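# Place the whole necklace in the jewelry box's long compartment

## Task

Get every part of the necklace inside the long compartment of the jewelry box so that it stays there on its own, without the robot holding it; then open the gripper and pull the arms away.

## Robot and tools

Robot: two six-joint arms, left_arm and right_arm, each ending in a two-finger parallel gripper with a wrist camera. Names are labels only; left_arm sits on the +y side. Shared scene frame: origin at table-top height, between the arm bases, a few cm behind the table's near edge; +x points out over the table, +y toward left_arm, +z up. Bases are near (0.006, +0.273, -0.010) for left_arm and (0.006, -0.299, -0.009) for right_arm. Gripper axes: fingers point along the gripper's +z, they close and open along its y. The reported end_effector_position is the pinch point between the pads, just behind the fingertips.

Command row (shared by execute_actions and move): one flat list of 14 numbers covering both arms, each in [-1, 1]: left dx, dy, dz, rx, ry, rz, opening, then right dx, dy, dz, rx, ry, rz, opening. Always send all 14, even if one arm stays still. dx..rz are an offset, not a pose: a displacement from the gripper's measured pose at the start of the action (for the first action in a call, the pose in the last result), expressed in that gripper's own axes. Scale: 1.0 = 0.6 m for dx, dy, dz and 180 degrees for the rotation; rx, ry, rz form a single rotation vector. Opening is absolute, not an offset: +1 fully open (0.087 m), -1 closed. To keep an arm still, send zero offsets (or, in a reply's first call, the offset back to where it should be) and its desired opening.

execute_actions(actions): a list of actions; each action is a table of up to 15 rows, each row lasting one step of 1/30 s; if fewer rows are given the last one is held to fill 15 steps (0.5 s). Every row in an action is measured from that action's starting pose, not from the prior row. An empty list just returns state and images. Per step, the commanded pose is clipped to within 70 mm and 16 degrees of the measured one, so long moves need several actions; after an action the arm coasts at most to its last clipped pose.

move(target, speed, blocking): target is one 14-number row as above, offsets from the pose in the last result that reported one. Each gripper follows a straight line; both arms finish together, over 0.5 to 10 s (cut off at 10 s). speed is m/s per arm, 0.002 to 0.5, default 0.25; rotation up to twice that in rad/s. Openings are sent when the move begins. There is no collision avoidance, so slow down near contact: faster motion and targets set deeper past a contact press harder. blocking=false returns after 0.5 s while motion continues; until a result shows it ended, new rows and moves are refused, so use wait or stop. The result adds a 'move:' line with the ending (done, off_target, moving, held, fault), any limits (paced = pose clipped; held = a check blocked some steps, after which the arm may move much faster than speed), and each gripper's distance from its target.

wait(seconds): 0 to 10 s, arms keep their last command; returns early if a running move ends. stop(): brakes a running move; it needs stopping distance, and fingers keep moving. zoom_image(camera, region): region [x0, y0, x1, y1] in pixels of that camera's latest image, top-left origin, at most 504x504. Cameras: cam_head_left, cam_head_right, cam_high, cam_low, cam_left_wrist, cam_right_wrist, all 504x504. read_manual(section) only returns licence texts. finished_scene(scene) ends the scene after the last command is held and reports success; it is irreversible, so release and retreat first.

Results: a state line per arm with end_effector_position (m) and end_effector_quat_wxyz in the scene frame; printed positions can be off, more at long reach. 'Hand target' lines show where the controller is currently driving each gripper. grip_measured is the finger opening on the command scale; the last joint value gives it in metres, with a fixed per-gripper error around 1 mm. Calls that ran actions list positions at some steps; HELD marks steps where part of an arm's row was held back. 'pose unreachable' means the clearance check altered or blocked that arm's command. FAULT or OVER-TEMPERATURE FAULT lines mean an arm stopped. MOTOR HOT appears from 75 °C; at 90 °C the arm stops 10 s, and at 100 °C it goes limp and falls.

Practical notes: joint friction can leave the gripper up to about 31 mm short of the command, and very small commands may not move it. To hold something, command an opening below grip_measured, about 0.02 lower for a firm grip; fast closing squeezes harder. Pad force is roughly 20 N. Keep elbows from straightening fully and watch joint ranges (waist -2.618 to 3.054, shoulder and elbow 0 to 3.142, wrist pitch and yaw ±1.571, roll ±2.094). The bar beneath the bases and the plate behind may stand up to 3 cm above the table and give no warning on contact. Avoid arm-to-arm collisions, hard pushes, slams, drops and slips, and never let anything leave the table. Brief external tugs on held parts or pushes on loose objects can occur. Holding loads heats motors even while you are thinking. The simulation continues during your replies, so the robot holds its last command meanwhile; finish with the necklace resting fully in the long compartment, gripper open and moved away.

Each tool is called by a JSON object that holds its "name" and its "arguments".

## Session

{"name": "execute_actions", "arguments": {"actions": []}}

Scene clock: 0.00 s.
left_arm: end_effector_position=(+0.1838, +0.2903, +0.1246) grip_measured=+0.994 end_effector_quat_wxyz=(+0.543, -0.131, +0.823, +0.101) | right_arm: end_effector_position=(+0.3381, -0.0990, +0.3283) grip_measured=+0.984 end_effector_quat_wxyz=(+0.362, +0.315, +0.756, +0.444)
Joint positions: left_arm=[-0.564  0.26   0.446 -0.835 -0.848 -0.491  0.087] | right_arm=[ 0.362  1.172  1.243 -0.422 -0.089  1.251  0.087]
Joint velocities: left_arm=[-0.012  0.002 -0.007  0.007  0.037 -0.007 -0.   ] | right_arm=[ 0.012 -0.017 -0.012  0.037  0.066 -0.066 -0.001]
Hand target (left_arm): +0.184, +0.290, +0.125; +0.543, -0.131, +0.823, +0.101
Hand target (right_arm): +0.338, -0.099, +0.328; +0.362, +0.315, +0.756, +0.444

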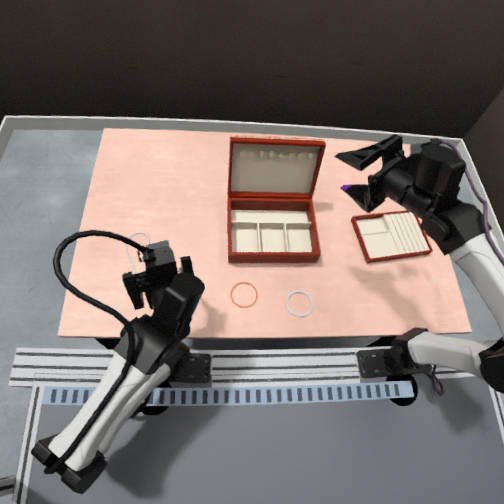

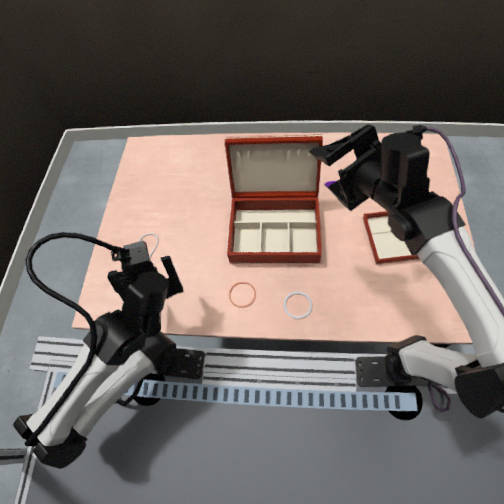

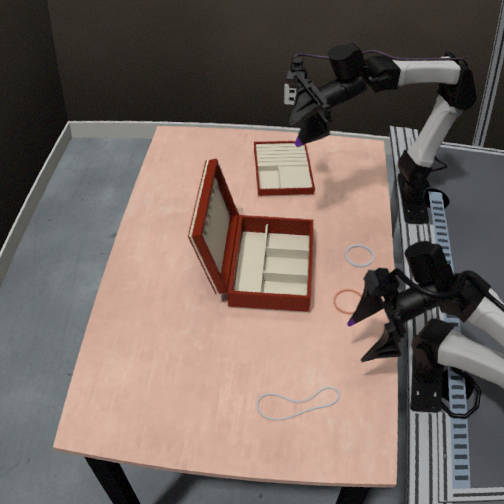

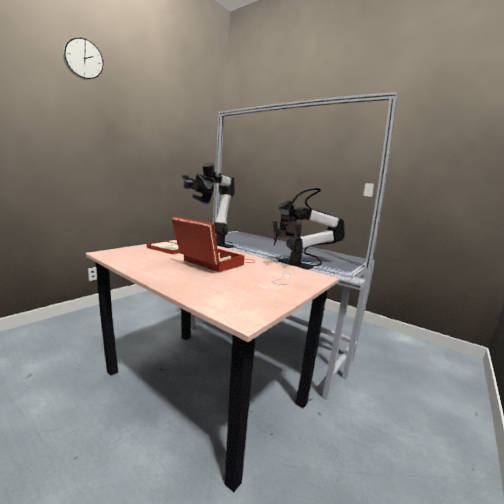

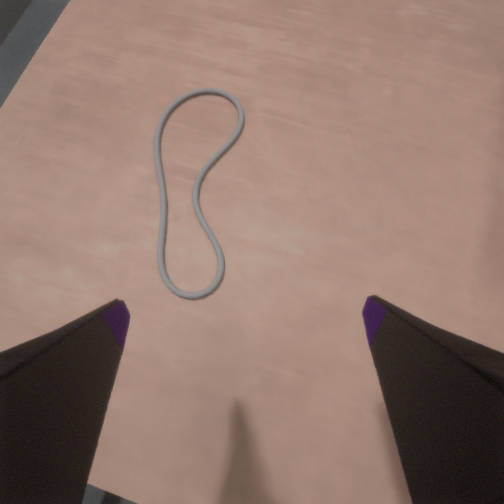

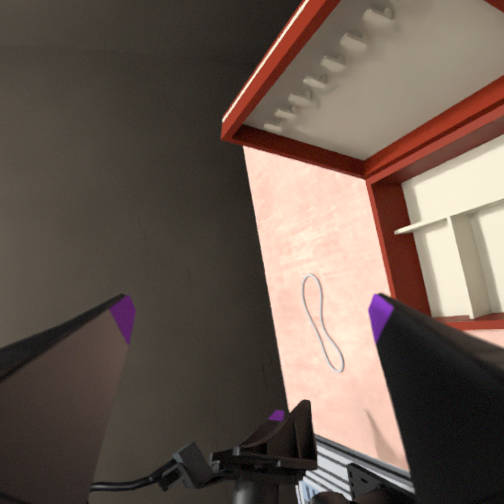

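{"name": "zoom_image", "arguments": {"camera": "cam_left_wrist", "region": [90, 70, 330, 310]}}

{"name": "zoom_image", "arguments": {"camera": "cam_high", "region": [170, 130, 400, 440]}}

{"name": "zoom_image", "arguments": {"camera": "cam_head_left", "region": [200, 120, 360, 280]}}

Region (90, 70, 330, 310) of cam_left_wrist's 504x504 image, scaled by 2.100, with more detail than that image has.

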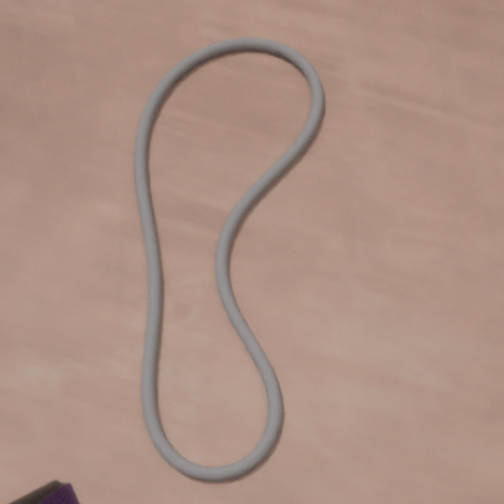

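Region (170, 130, 400, 440) of cam_high's 504x504 image, scaled by 1.626, with more detail than that image has; it fills the left 374 columns of this view, and the rest is white.

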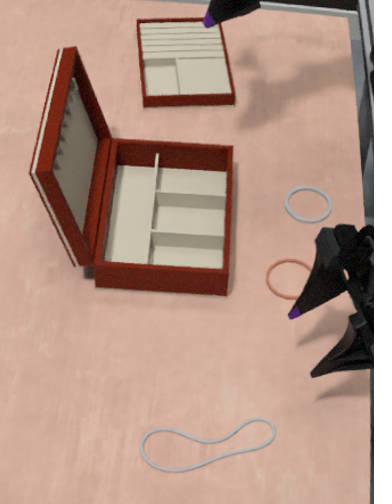

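Region (200, 120, 360, 280) of cam_head_left's 504x504 image, scaled by 3.150, with more detail than that image has.

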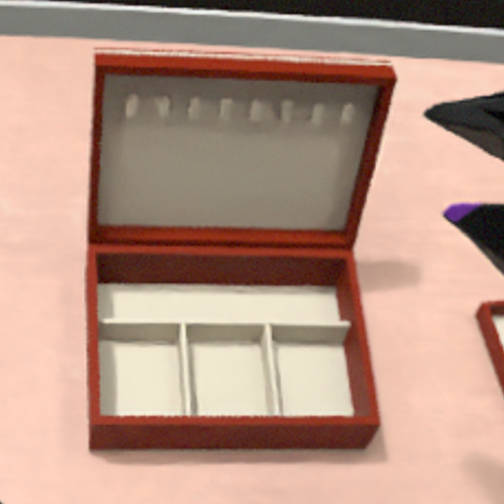

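{"name": "move", "arguments": {"target": [0.072, 0.086, 0.24, 0.0846, 0.3653, 0.1132, 0.45, -0.3927, -0.164, -0.1225, 0.0595, -0.1999, 0.0759, 1], "speed": 0.3}}

Scene clock: 4.93 s.
left_arm: end_effector_position=(+0.2746, +0.3694, +0.0292) grip_measured=+0.450 end_effector_quat_wxyz=(+0.003, +0.047, +0.999, -0.010) | right_arm: end_effector_position=(+0.3833, -0.3510, +0.3214) grip_measured=+0.984 end_effector_quat_wxyz=(+0.482, +0.554, +0.611, +0.296)
Joint positions: left_arm=[ 0.357  1.836  1.258 -1.007  0.022  0.397  0.063] | right_arm=[-0.322  1.154  1.221 -0.438 -0.093  1.251  0.087]
Joint velocities: left_arm=[ 0.022 -0.012 -0.012  0.022  0.037 -0.022  0.   ] | right_arm=[-0.002  0.002  0.012 -0.007  0.007  0.007 -0.   ]
Hand target (left_arm): +0.274, +0.374, +0.030; -0.004, +0.046, +0.999, -0.010
Hand target (right_arm): +0.387, -0.358, +0.326; +0.490, +0.556, +0.604, +0.292
Off the commanded pose (left_arm): 0.010 m, 1 deg.
Off the commanded pose (right_arm): 0.012 m, 2 deg.
move: off_target (right_arm)

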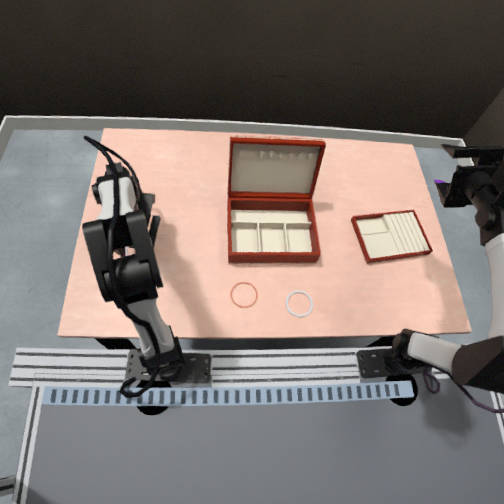

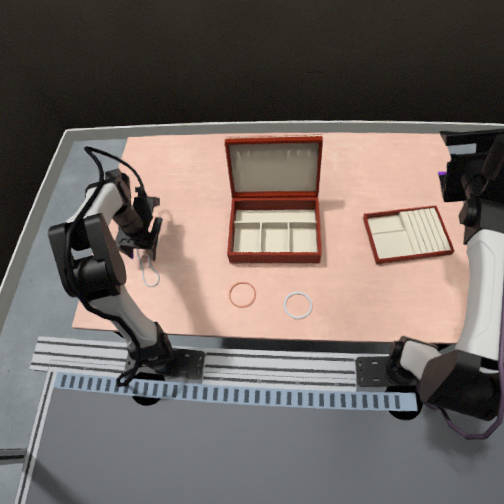

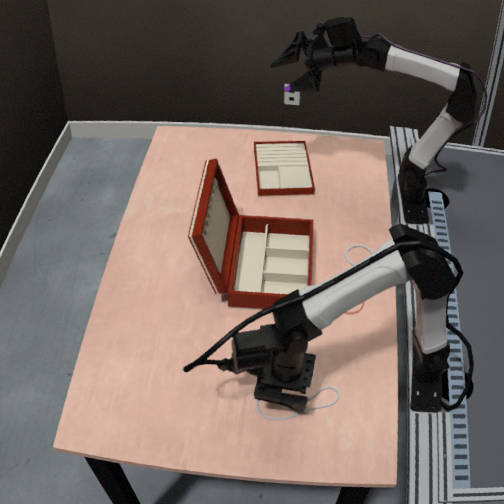

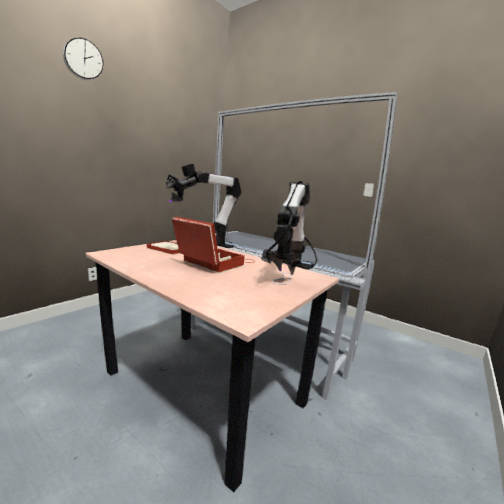

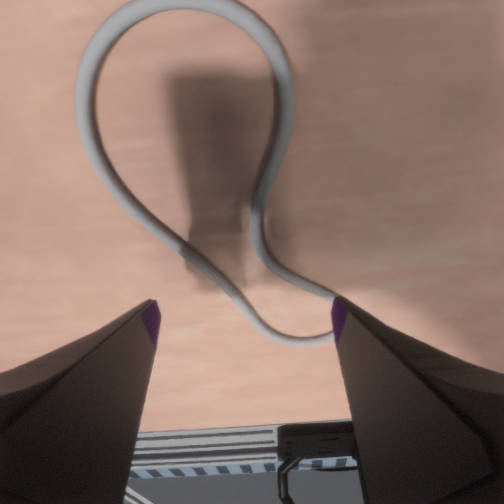

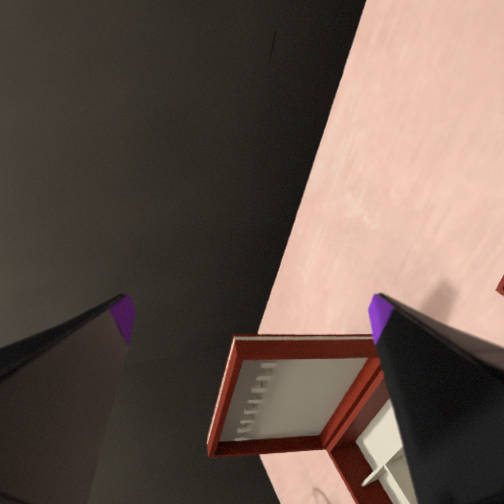

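{"name": "move", "arguments": {"target": [-0.005, 0.027, 0.062, -0.011, 0, 0, 0.45, 0, 0, 0, 0, 0, 0, 1], "speed": 0.05}}

{"name": "zoom_image", "arguments": {"camera": "cam_left_wrist", "region": [110, 200, 390, 400]}}

Scene clock: 6.40 s.
left_arm: end_effector_position=(+0.2829, +0.3792, +0.0042) grip_measured=+0.450 end_effector_quat_wxyz=(+0.010, +0.046, +0.999, +0.003) | right_arm: end_effector_position=(+0.3833, -0.3510, +0.3214) grip_measured=+0.984 end_effector_quat_wxyz=(+0.482, +0.554, +0.611, +0.296)
Joint positions: left_arm=[ 0.366  1.889  1.224 -0.897  0.001  0.406  0.063] | right_arm=[-0.322  1.154  1.221 -0.438 -0.093  1.251  0.087]
Joint velocities: left_arm=[ 0.022  0.007 -0.007  0.037  0.007 -0.007  0.   ] | right_arm=[-0.002 -0.022 -0.002  0.037  0.066 -0.022  0.001]
Hand target (left_arm): +0.279, +0.384, -0.008; +0.004, +0.047, +0.999, +0.007
Hand target (right_arm): +0.383, -0.351, +0.321; +0.482, +0.554, +0.611, +0.296
Off the commanded pose (left_arm): 0.014 m, 1 deg.
Off the commanded pose (right_arm): 0.000 m, 0 deg.
move: off_target (left_arm)

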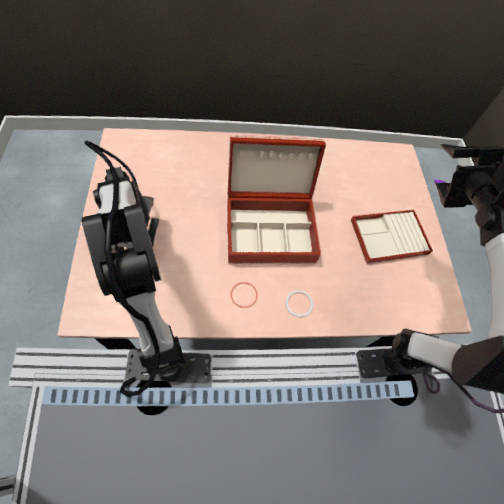

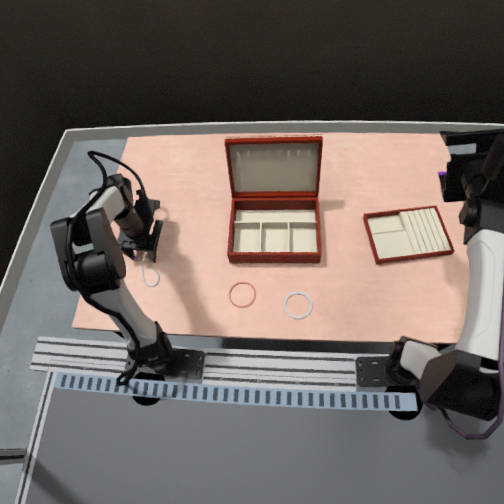

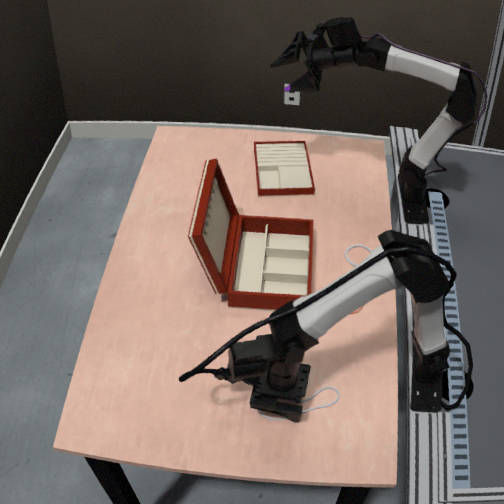

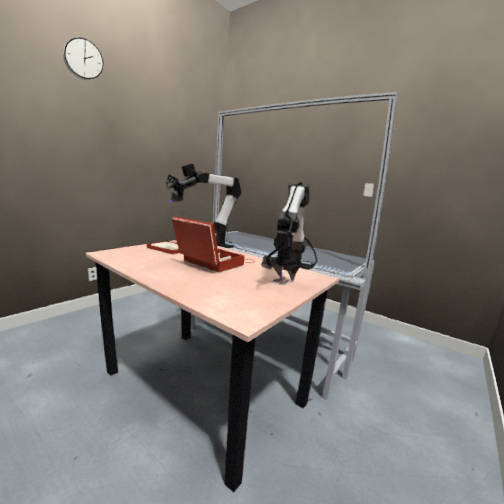

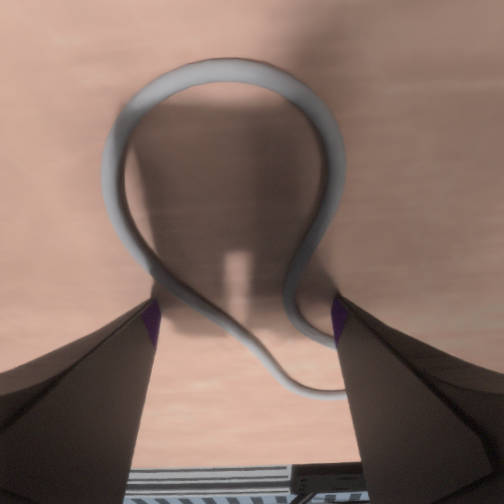

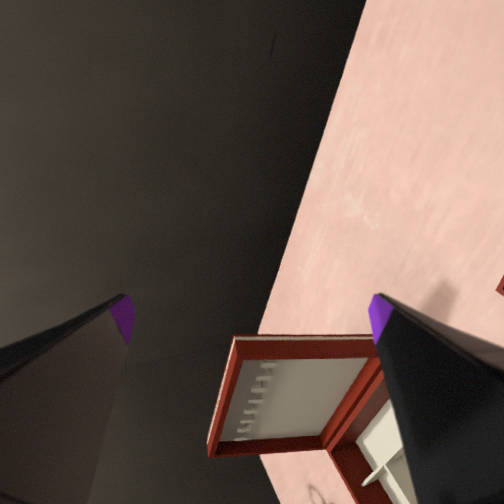

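Region (110, 200, 390, 400) of cam_left_wrist's 504x504 image, scaled by 1.800, with more detail than that image has; it fills the top 360 rows of this view, and the rest is white.

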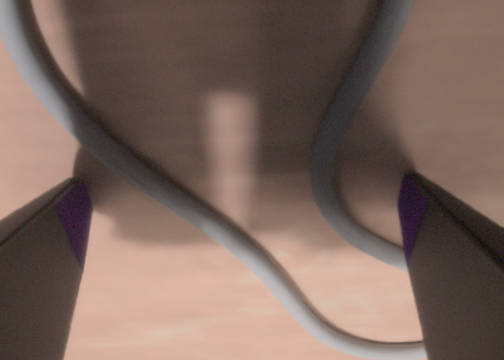

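{"name": "execute_actions", "arguments": {"actions": [[[0,0,0.022,0,0,0,0.40,0,0,0,0,0,0,1],[0,0,0.023,0,0,0,0.33,0,0,0,0,0,0,1],[0,0,0.024,0,0,0,0.26,0,0,0,0,0,0,1],[0,0,0.024,0,0,0,0.19,0,0,0,0,0,0,1],[0,0,0.024,0,0,0,0.12,0,0,0,0,0,0,1],[0,0,0.024,0,0,0,0.05,0,0,0,0,0,0,1],[0,0,0.024,0,0,0,-0.02,0,0,0,0,0,0,1],[0,0,0.024,0,0,0,-0.09,0,0,0,0,0,0,1],[0,0,0.024,0,0,0,-0.16,0,0,0,0,0,0,1],[0,0,0.024,0,0,0,-0.23,0,0,0,0,0,0,1],[0,0,0.024,0,0,0,-0.30,0,0,0,0,0,0,1],[0,0,0.024,0,0,0,-0.37,0,0,0,0,0,0,1],[0,0,0.024,0,0,0,-0.44,0,0,0,0,0,0,1],[0,0,0.024,0,0,0,-0.51,0,0,0,0,0,0,1],[0,0,0.024,0,0,0,-0.57,0,0,0,0,0,0,1]],[[0,0,0.022,0,0,0,-0.62,0,0,0,0,0,0,1],[0,0,0.022,0,0,0,-0.67,0,0,0,0,0,0,1],[0,0,0.022,0,0,0,-0.71,0,0,0,0,0,0,1],[0,0,0.022,0,0,0,-0.75,0,0,0,0,0,0,1],[0,0,0.022,0,0,0,-0.78,0,0,0,0,0,0,1],[0,0,0.022,0,0,0,-0.805,0,0,0,0,0,0,1],[0,0,0.022,0,0,0,-0.83,0,0,0,0,0,0,1],[0,0,0.022,0,0,0,-0.85,0,0,0,0,0,0,1],[0,0,0.022,0,0,0,-0.87,0,0,0,0,0,0,1],[0,0,0.022,0,0,0,-0.89,0,0,0,0,0,0,1],[0,0,0.022,0,0,0,-0.91,0,0,0,0,0,0,1],[0,0,0.022,0,0,0,-0.925,0,0,0,0,0,0,1],[0,0,0.022,0,0,0,-0.94,0,0,0,0,0,0,1],[0,0,0.022,0,0,0,-0.95,0,0,0,0,0,0,1],[0,0,0.022,0,0,0,-0.955,0,0,0,0,0,0,1]]]}}

{"name": "zoom_image", "arguments": {"camera": "cam_left_wrist", "region": [140, 200, 350, 400]}}

Scene clock: 7.90 s.
left_arm: end_effector_position=(+0.2852, +0.3787, +0.0038) grip_measured=-0.853 end_effector_quat_wxyz=(+0.015, +0.046, +0.999, +0.002) | right_arm: end_effector_position=(+0.3833, -0.3510, +0.3214) grip_measured=+0.984 end_effector_quat_wxyz=(+0.482, +0.554, +0.611, +0.296)
Joint positions: left_arm=[ 0.366  1.889  1.224 -0.889  0.008  0.406  0.006] | right_arm=[-0.322  1.154  1.221 -0.438 -0.093  1.251  0.087]
Joint velocities: left_arm=[-0.017  0.007 -0.007  0.139 -0.022 -0.051  0.   ] | right_arm=[-0.012 -0.007 -0.002  0.037  0.022 -0.022  0.001]
Hand target (left_arm): +0.285, +0.378, -0.009; +0.014, +0.046, +0.999, +0.001
Hand target (right_arm): +0.383, -0.351, +0.321; +0.482, +0.554, +0.611, +0.296
Off the commanded pose (left_arm): 0.013 m, 0 deg.
Off the commanded pose (right_arm): 0.000 m, 0 deg.
Step readings (end_effector_position; steps 1 to 15: 1st action; 16 to 30: 2nd action):
0: left_arm (+0.2829, +0.3792, +0.0042) | right_arm (+0.3833, -0.3510, +0.3214)
1: left_arm (+0.2830, +0.3787, +0.0041) | right_arm (+0.3833, -0.3510, +0.3214)
2: left_arm (+0.2832, +0.3783, +0.0041) | right_arm (+0.3833, -0.3510, +0.3214)
4: left_arm (+0.2837, +0.3782, +0.0040) | right_arm (+0.3833, -0.3510, +0.3214)
8: left_arm (+0.2842, +0.3783, +0.0040) | right_arm (+0.3833, -0.3510, +0.3214)
15: left_arm (+0.2847, +0.3785, +0.0039) | right_arm (+0.3833, -0.3510, +0.3214)
16: left_arm (+0.2848, +0.3785, +0.0039) | right_arm (+0.3833, -0.3510, +0.3214)
17: left_arm (+0.2849, +0.3786, +0.0039) | right_arm (+0.3833, -0.3510, +0.3214)
19: left_arm (+0.2850, +0.3786, +0.0038) | right_arm (+0.3833, -0.3510, +0.3214)
23: left_arm (+0.2852, +0.3787, +0.0038) | right_arm (+0.3833, -0.3510, +0.3214)
30: end_effector_position above

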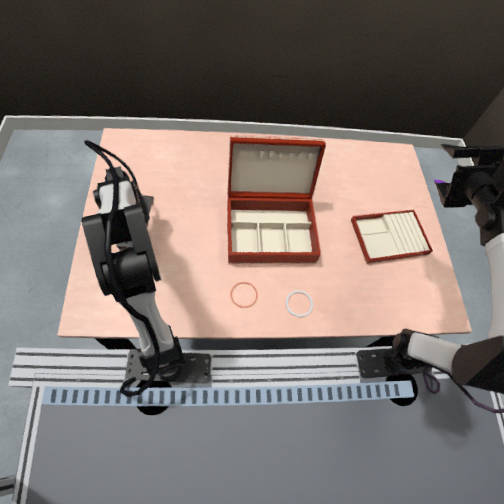

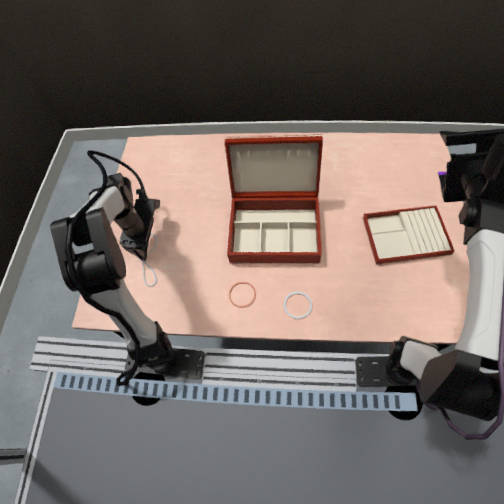

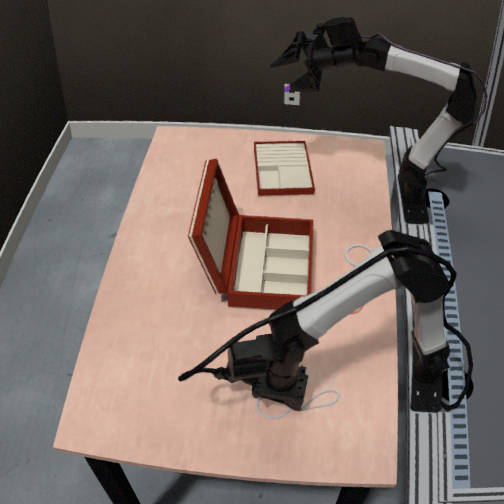

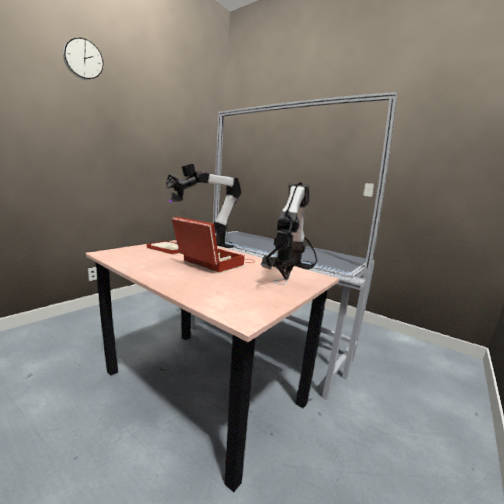

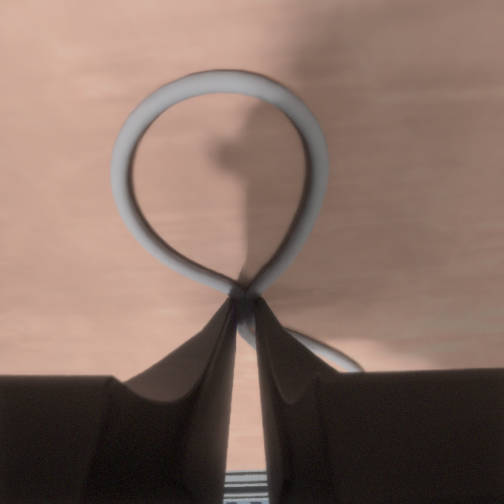

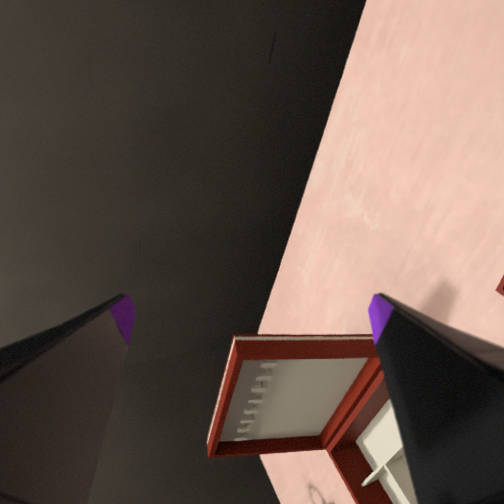

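Region (140, 200, 350, 400) of cam_left_wrist's 504x504 image, scaled by 2.400, with more detail than that image has; it fills the top 480 rows of this view, and the rest is white.

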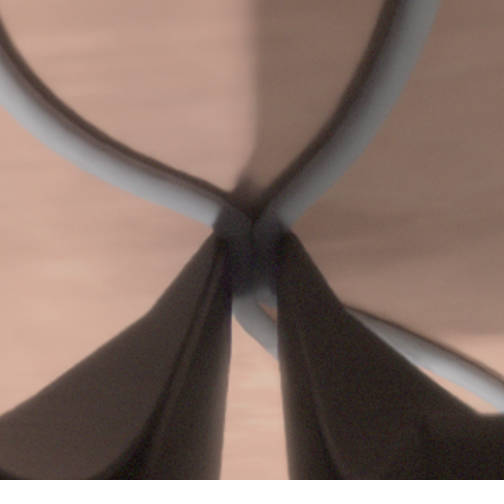

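{"name": "execute_actions", "arguments": {"actions": [[[0,0,0.016,-0.008,0,0,-0.84,0,0,0,0,0,0,1],[0,0,0.016,-0.016,0,0,-0.82,0,0,0,0,0,0,1],[0,0,0.016,-0.024,0,0,-0.80,0,0,0,0,0,0,1],[0,0,0.016,-0.032,0,0,-0.78,0,0,0,0,0,0,1],[0,0,0.016,-0.040,0,0,-0.76,0,0,0,0,0,0,1],[0,0,0.016,-0.048,0,0,-0.75,0,0,0,0,0,0,1],[0,0,0.017,-0.056,0,0,-0.75,0,0,0,0,0,0,1],[0,0,0.018,-0.062,0,0,-0.75,0,0,0,0,0,0,1],[0,0,0.019,-0.066,0,0,-0.75,0,0,0,0,0,0,1],[0,0,0.020,-0.068,0,0,-0.75,0,0,0,0,0,0,1]]]}}

{"name": "zoom_image", "arguments": {"camera": "cam_left_wrist", "region": [180, 240, 320, 370]}}

Scene clock: 9.27 s.
left_arm: end_effector_position=(+0.2854, +0.3796, +0.0047) grip_measured=-0.750 end_effector_quat_wxyz=(+0.014, +0.053, +0.993, +0.101) | right_arm: end_effector_position=(+0.3833, -0.3510, +0.3214) grip_measured=+0.984 end_effector_quat_wxyz=(+0.482, +0.554, +0.611, +0.296)
Joint positions: left_arm=[ 0.266  1.844  1.15  -0.807 -0.187  0.327  0.011] | right_arm=[-0.322  1.154  1.221 -0.438 -0.093  1.251  0.087]
Joint velocities: left_arm=[-0.046  0.002 -0.012  0.037 -0.037 -0.066 -0.001] | right_arm=[-0.032 -0.007 -0.007  0.022 -0.037 -0.051 -0.001]
Hand target (left_arm): +0.285, +0.379, -0.007; +0.019, +0.044, +0.993, +0.109
Hand target (right_arm): +0.383, -0.351, +0.321; +0.482, +0.554, +0.611, +0.296
Off the commanded pose (left_arm): 0.013 m, 1 deg.
Off the commanded pose (right_arm): 0.000 m, 0 deg.
Step readings (end_effector_position):
0: left_arm (+0.2852, +0.3787, +0.0038) | right_arm (+0.3833, -0.3510, +0.3214)
1: left_arm (+0.2852, +0.3787, +0.0038) | right_arm (+0.3833, -0.3510, +0.3214)
2: left_arm (+0.2854, +0.3790, +0.0039) | right_arm (+0.3833, -0.3510, +0.3214)
4: left_arm (+0.2854, +0.3793, +0.0039) | right_arm (+0.3833, -0.3510, +0.3214)
8: left_arm (+0.2854, +0.3796, +0.0044) | right_arm (+0.3833, -0.3510, +0.3214)
15: end_effector_position above

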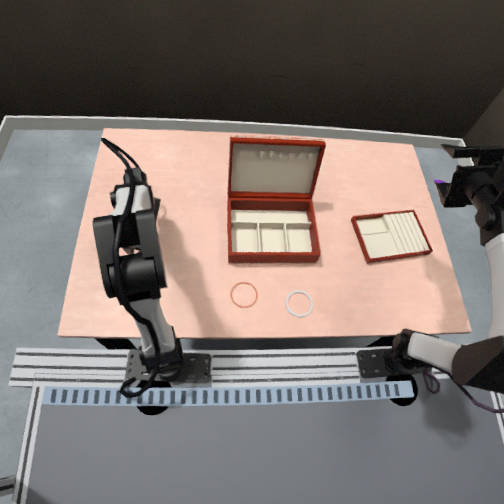

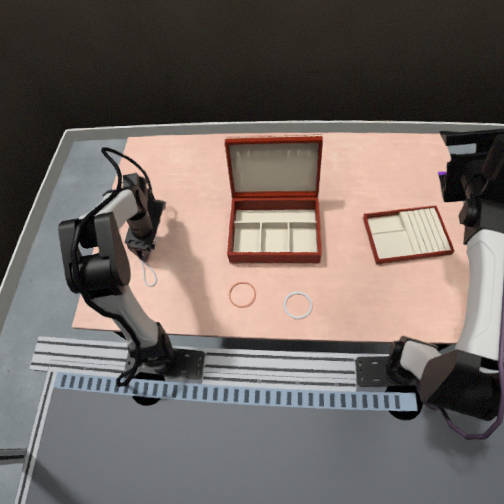

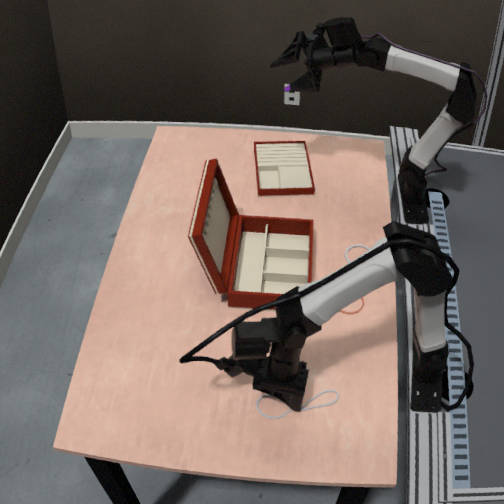

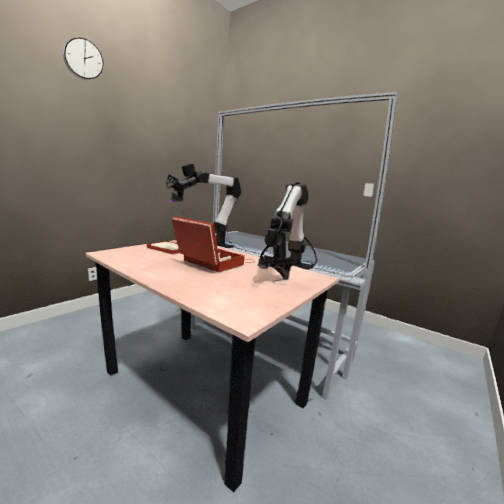

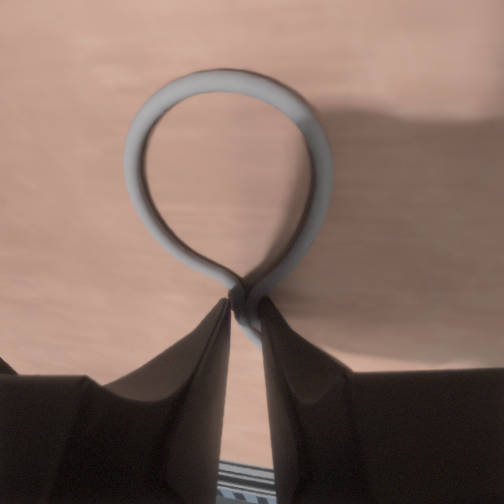

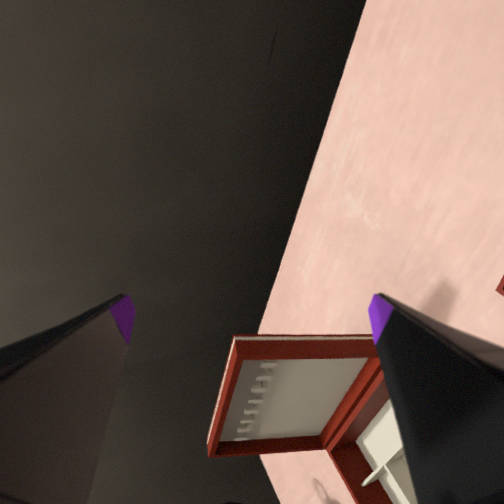

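Region (180, 240, 320, 370) of cam_left_wrist's 504x504 image, scaled by 3.600, with more detail than that image has; it fills the top 468 rows of this view, and the rest is white.

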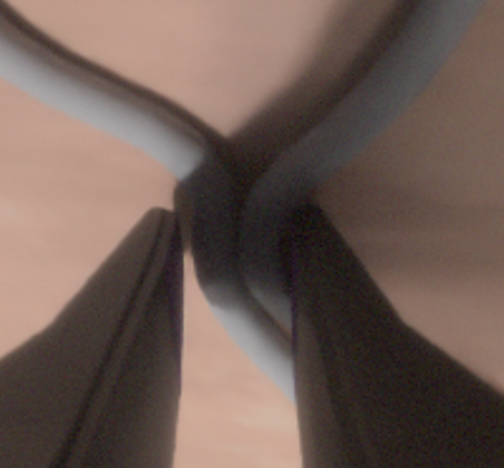

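{"name": "execute_actions", "arguments": {"actions": []}}

Scene clock: 9.70 s.
left_arm: end_effector_position=(+0.2853, +0.3797, +0.0048) grip_measured=-0.750 end_effector_quat_wxyz=(+0.015, +0.046, +0.993, +0.104) | right_arm: end_effector_position=(+0.3833, -0.3510, +0.3214) grip_measured=+0.984 end_effector_quat_wxyz=(+0.482, +0.554, +0.611, +0.296)
Joint positions: left_arm=[ 0.265  1.844  1.149 -0.805 -0.192  0.313  0.011] | right_arm=[-0.322  1.154  1.221 -0.438 -0.093  1.251  0.087]
Joint velocities: left_arm=[-0.002  0.017 -0.007  0.051  0.066  0.066 -0.   ] | right_arm=[ 0.002 -0.007 -0.012 -0.066 -0.037 -0.007 -0.001]
Hand target (left_arm): +0.285, +0.379, -0.007; +0.019, +0.044, +0.993, +0.109
Hand target (right_arm): +0.383, -0.351, +0.321; +0.482, +0.554, +0.611, +0.296
Off the commanded pose (left_arm): 0.013 m, 1 deg.
Off the commanded pose (right_arm): 0.000 m, 0 deg.

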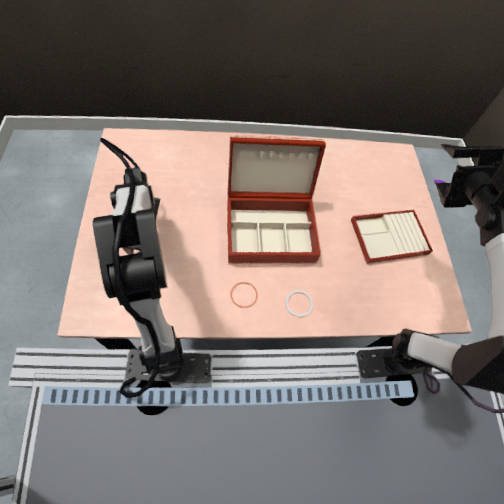

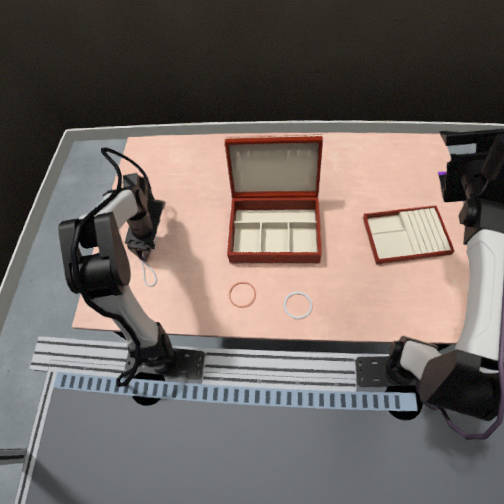

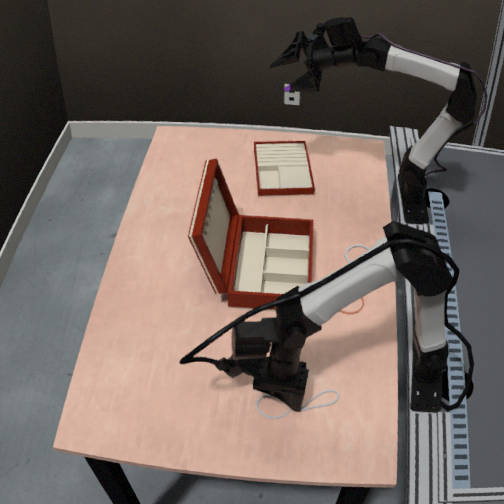

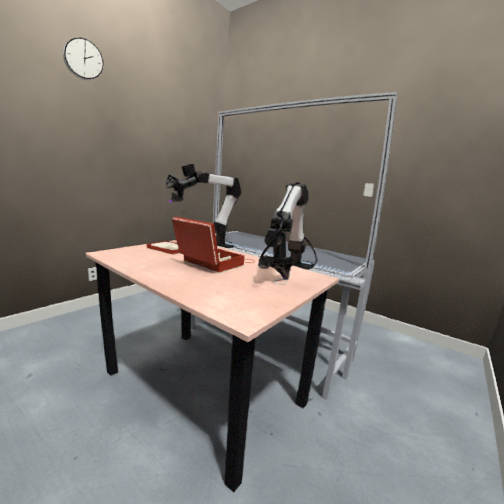

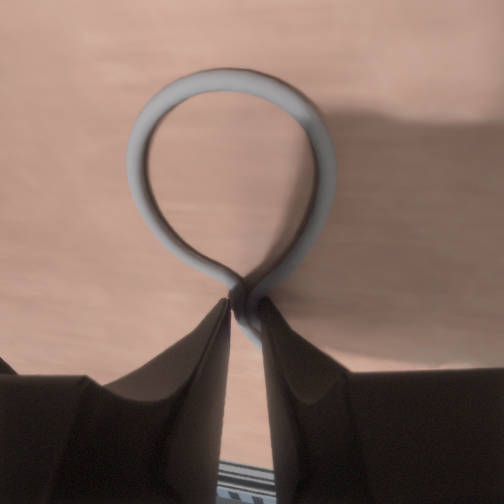

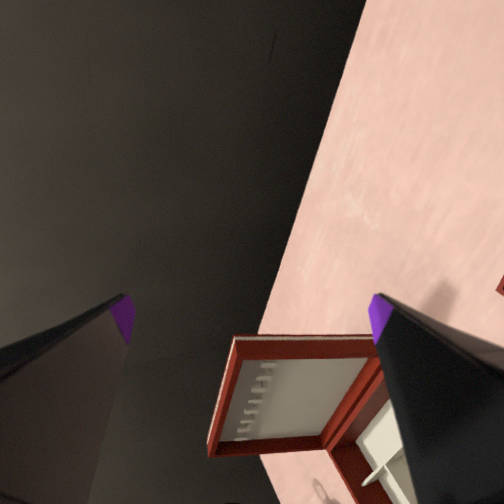

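{"name": "execute_actions", "arguments": {"actions": [[[0,0,0.02,0,0,0,-0.77,0,0,0,0,0,0,1],[0,0,0.02,0,0,0,-0.79,0,0,0,0,0,0,1],[0,0,0.02,0,0,0,-0.81,0,0,0,0,0,0,1],[0,0,0.02,0,0,0,-0.83,0,0,0,0,0,0,1],[0,0,0.02,0,0,0,-0.845,0,0,0,0,0,0,1],[0,0,0.02,0,0,0,-0.86,0,0,0,0,0,0,1],[0,0,0.02,0,0,0,-0.875,0,0,0,0,0,0,1],[0,0,0.02,0,0,0,-0.89,0,0,0,0,0,0,1],[0,0,0.02,0,0,0,-0.905,0,0,0,0,0,0,1],[0,0,0.02,0,0,0,-0.92,0,0,0,0,0,0,1],[0,0,0.02,0,0,0,-0.935,0,0,0,0,0,0,1],[0,0,0.02,0,0,0,-0.95,0,0,0,0,0,0,1],[0,0,0.02,0,0,0,-0.96,0,0,0,0,0,0,1]]]}}

Scene clock: 11.33 s.
left_arm: end_effector_position=(+0.2853, +0.3785, +0.0045) grip_measured=-0.862 end_effector_quat_wxyz=(+0.015, +0.046, +0.994, +0.101) | right_arm: end_effector_position=(+0.3833, -0.3510, +0.3214) grip_measured=+0.984 end_effector_quat_wxyz=(+0.482, +0.554, +0.611, +0.296)
Joint positions: left_arm=[ 0.265  1.844  1.149 -0.807 -0.185  0.313  0.006] | right_arm=[-0.322  1.154  1.221 -0.438 -0.093  1.251  0.087]
Joint velocities: left_arm=[-0.007  0.002 -0.002  0.022 -0.066 -0.007  0.001] | right_arm=[ 0.012 -0.002 -0.007  0.007 -0.066 -0.066 -0.   ]
Hand target (left_arm): +0.285, +0.382, -0.006; +0.015, +0.046, +0.993, +0.104
Hand target (right_arm): +0.383, -0.351, +0.321; +0.482, +0.554, +0.611, +0.296
Off the commanded pose (left_arm): 0.012 m, 0 deg.
Off the commanded pose (right_arm): 0.000 m, 0 deg.
Step readings (end_effector_position):
0: left_arm (+0.2853, +0.3797, +0.0048) | right_arm (+0.3833, -0.3510, +0.3214)
1: left_arm (+0.2853, +0.3796, +0.0048) | right_arm (+0.3833, -0.3510, +0.3214)
2: left_arm (+0.2854, +0.3792, +0.0047) | right_arm (+0.3833, -0.3510, +0.3214)
4: left_arm (+0.2854, +0.3786, +0.0045) | right_arm (+0.3833, -0.3510, +0.3214)
8: left_arm (+0.2853, +0.3784, +0.0045) | right_arm (+0.3833, -0.3510, +0.3214)
15: end_effector_position above

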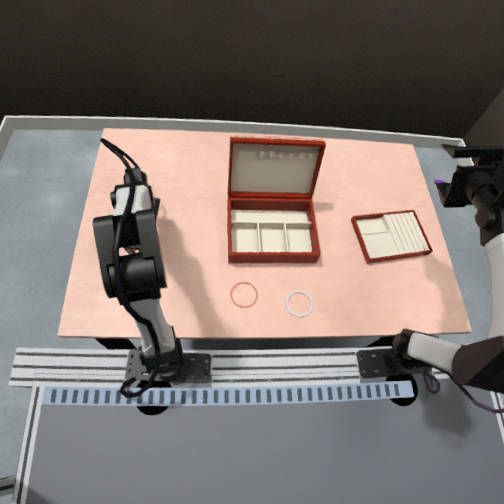

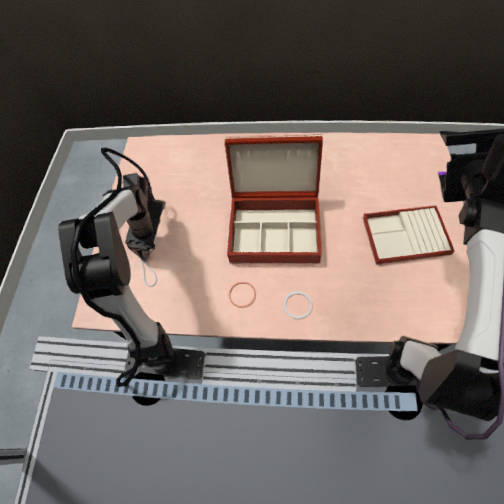

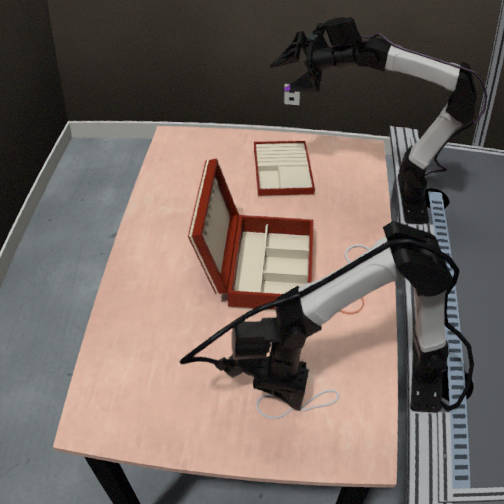

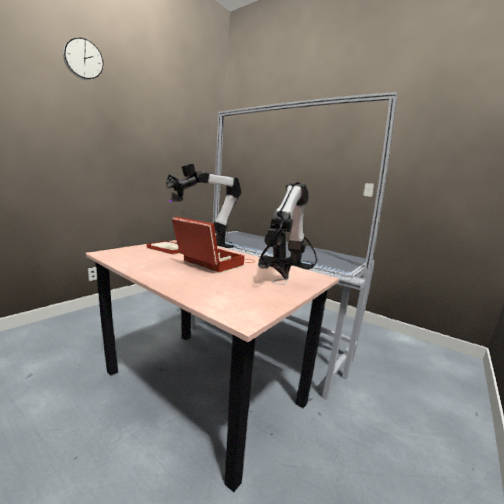

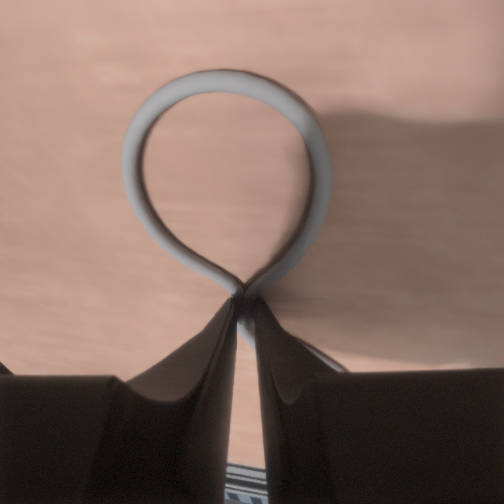

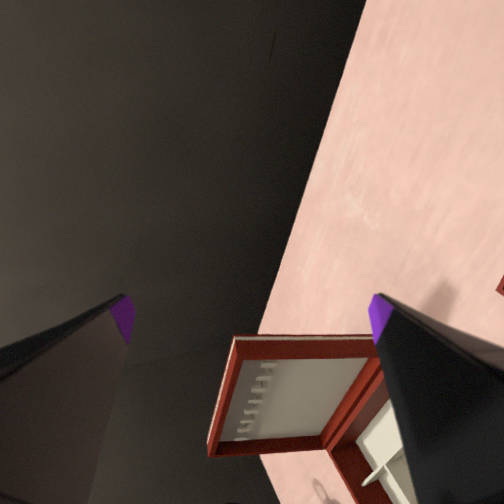

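{"name": "move", "arguments": {"target": [-0.0014,0.0135,-0.0653,0,0,0,-0.955,0,0,0,0,0,0,1], "speed": 0.06}}

Scene clock: 12.63 s.
left_arm: end_effector_position=(+0.2833, +0.3774, +0.0368) grip_measured=-0.951 end_effector_quat_wxyz=(+0.012, +0.047, +0.994, +0.098) | right_arm: end_effector_position=(+0.3833, -0.3510, +0.3214) grip_measured=+0.984 end_effector_quat_wxyz=(+0.482, +0.554, +0.611, +0.296)
Joint positions: left_arm=[ 0.265  1.796  1.228 -0.939 -0.183  0.313  0.002] | right_arm=[-0.322  1.154  1.221 -0.438 -0.093  1.251  0.087]
Joint velocities: left_arm=[ 0.007 -0.002 -0.017  0.022  0.022  0.051  0.   ] | right_arm=[ 0.002 -0.007 -0.012  0.081 -0.037 -0.022  0.   ]
Hand target (left_arm): +0.285, +0.379, +0.044; +0.015, +0.046, +0.994, +0.100
Hand target (right_arm): +0.383, -0.351, +0.321; +0.482, +0.554, +0.611, +0.296
Off the commanded pose (left_arm): 0.008 m, 0 deg.
Off the commanded pose (right_arm): 0.000 m, 0 deg.
move: done

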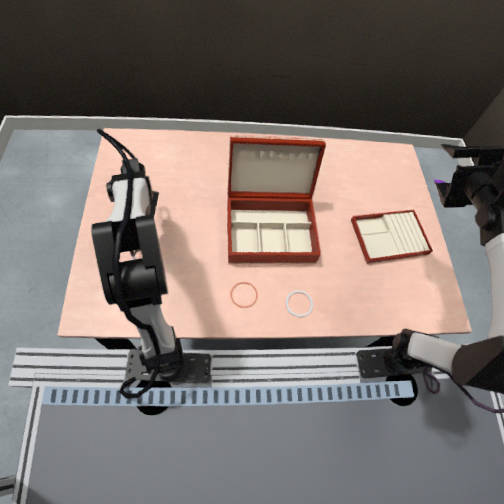

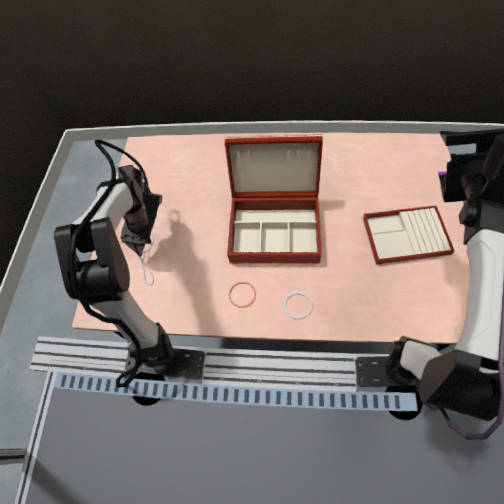

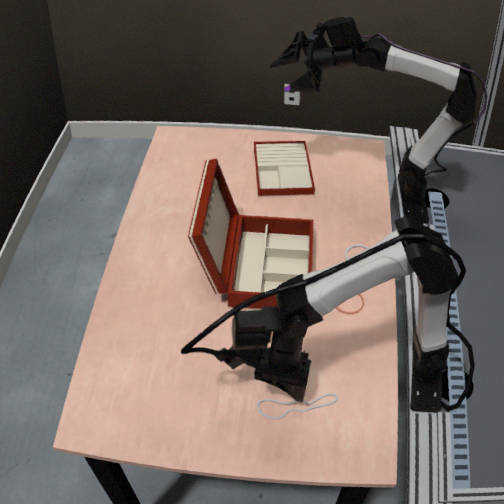

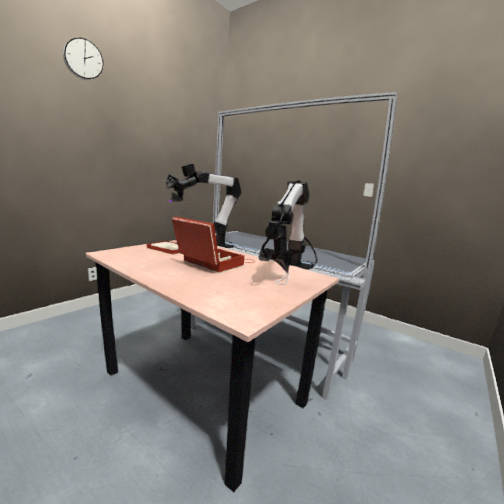

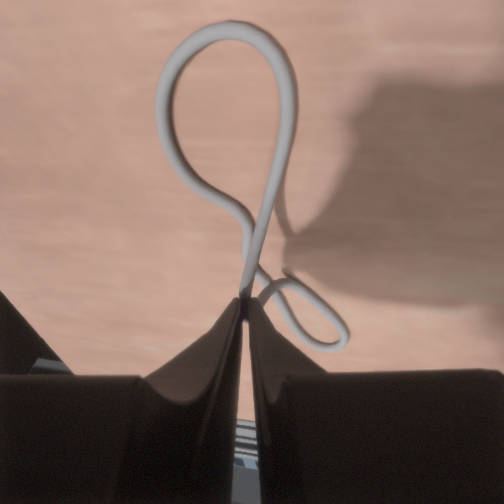

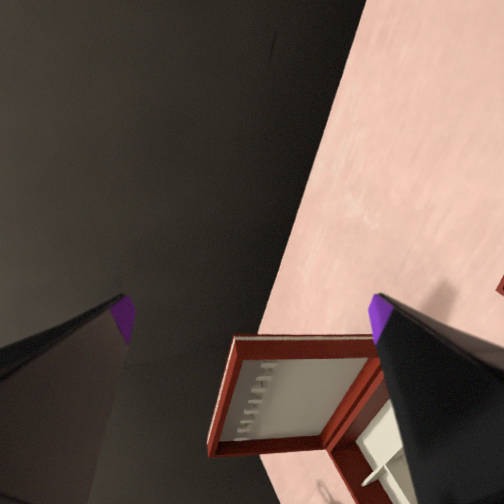

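{"name": "zoom_image", "arguments": {"camera": "cam_left_wrist", "region": [180,230,320,370]}}

{"name": "zoom_image", "arguments": {"camera": "cam_high", "region": [240,350,350,430]}}

Region (180, 230, 320, 370) of cam_left_wrist's 504x504 image, scaled by 3.600, with more detail than that image has.

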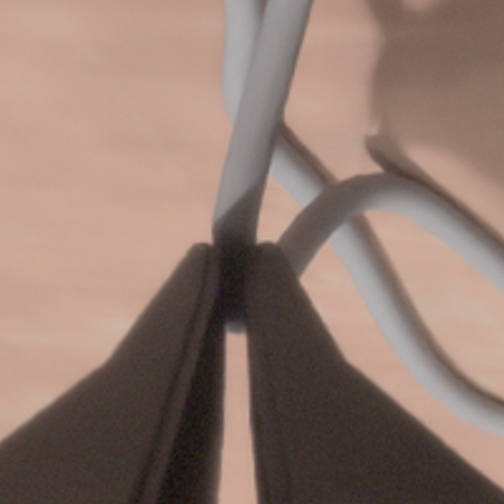

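Region (240, 350, 350, 430) of cam_high's 504x504 image, scaled by 4.582, with more detail than that image has; it fills the top 367 rows of this view, and the rest is white.

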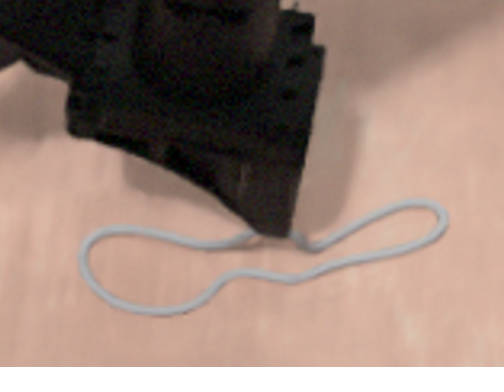

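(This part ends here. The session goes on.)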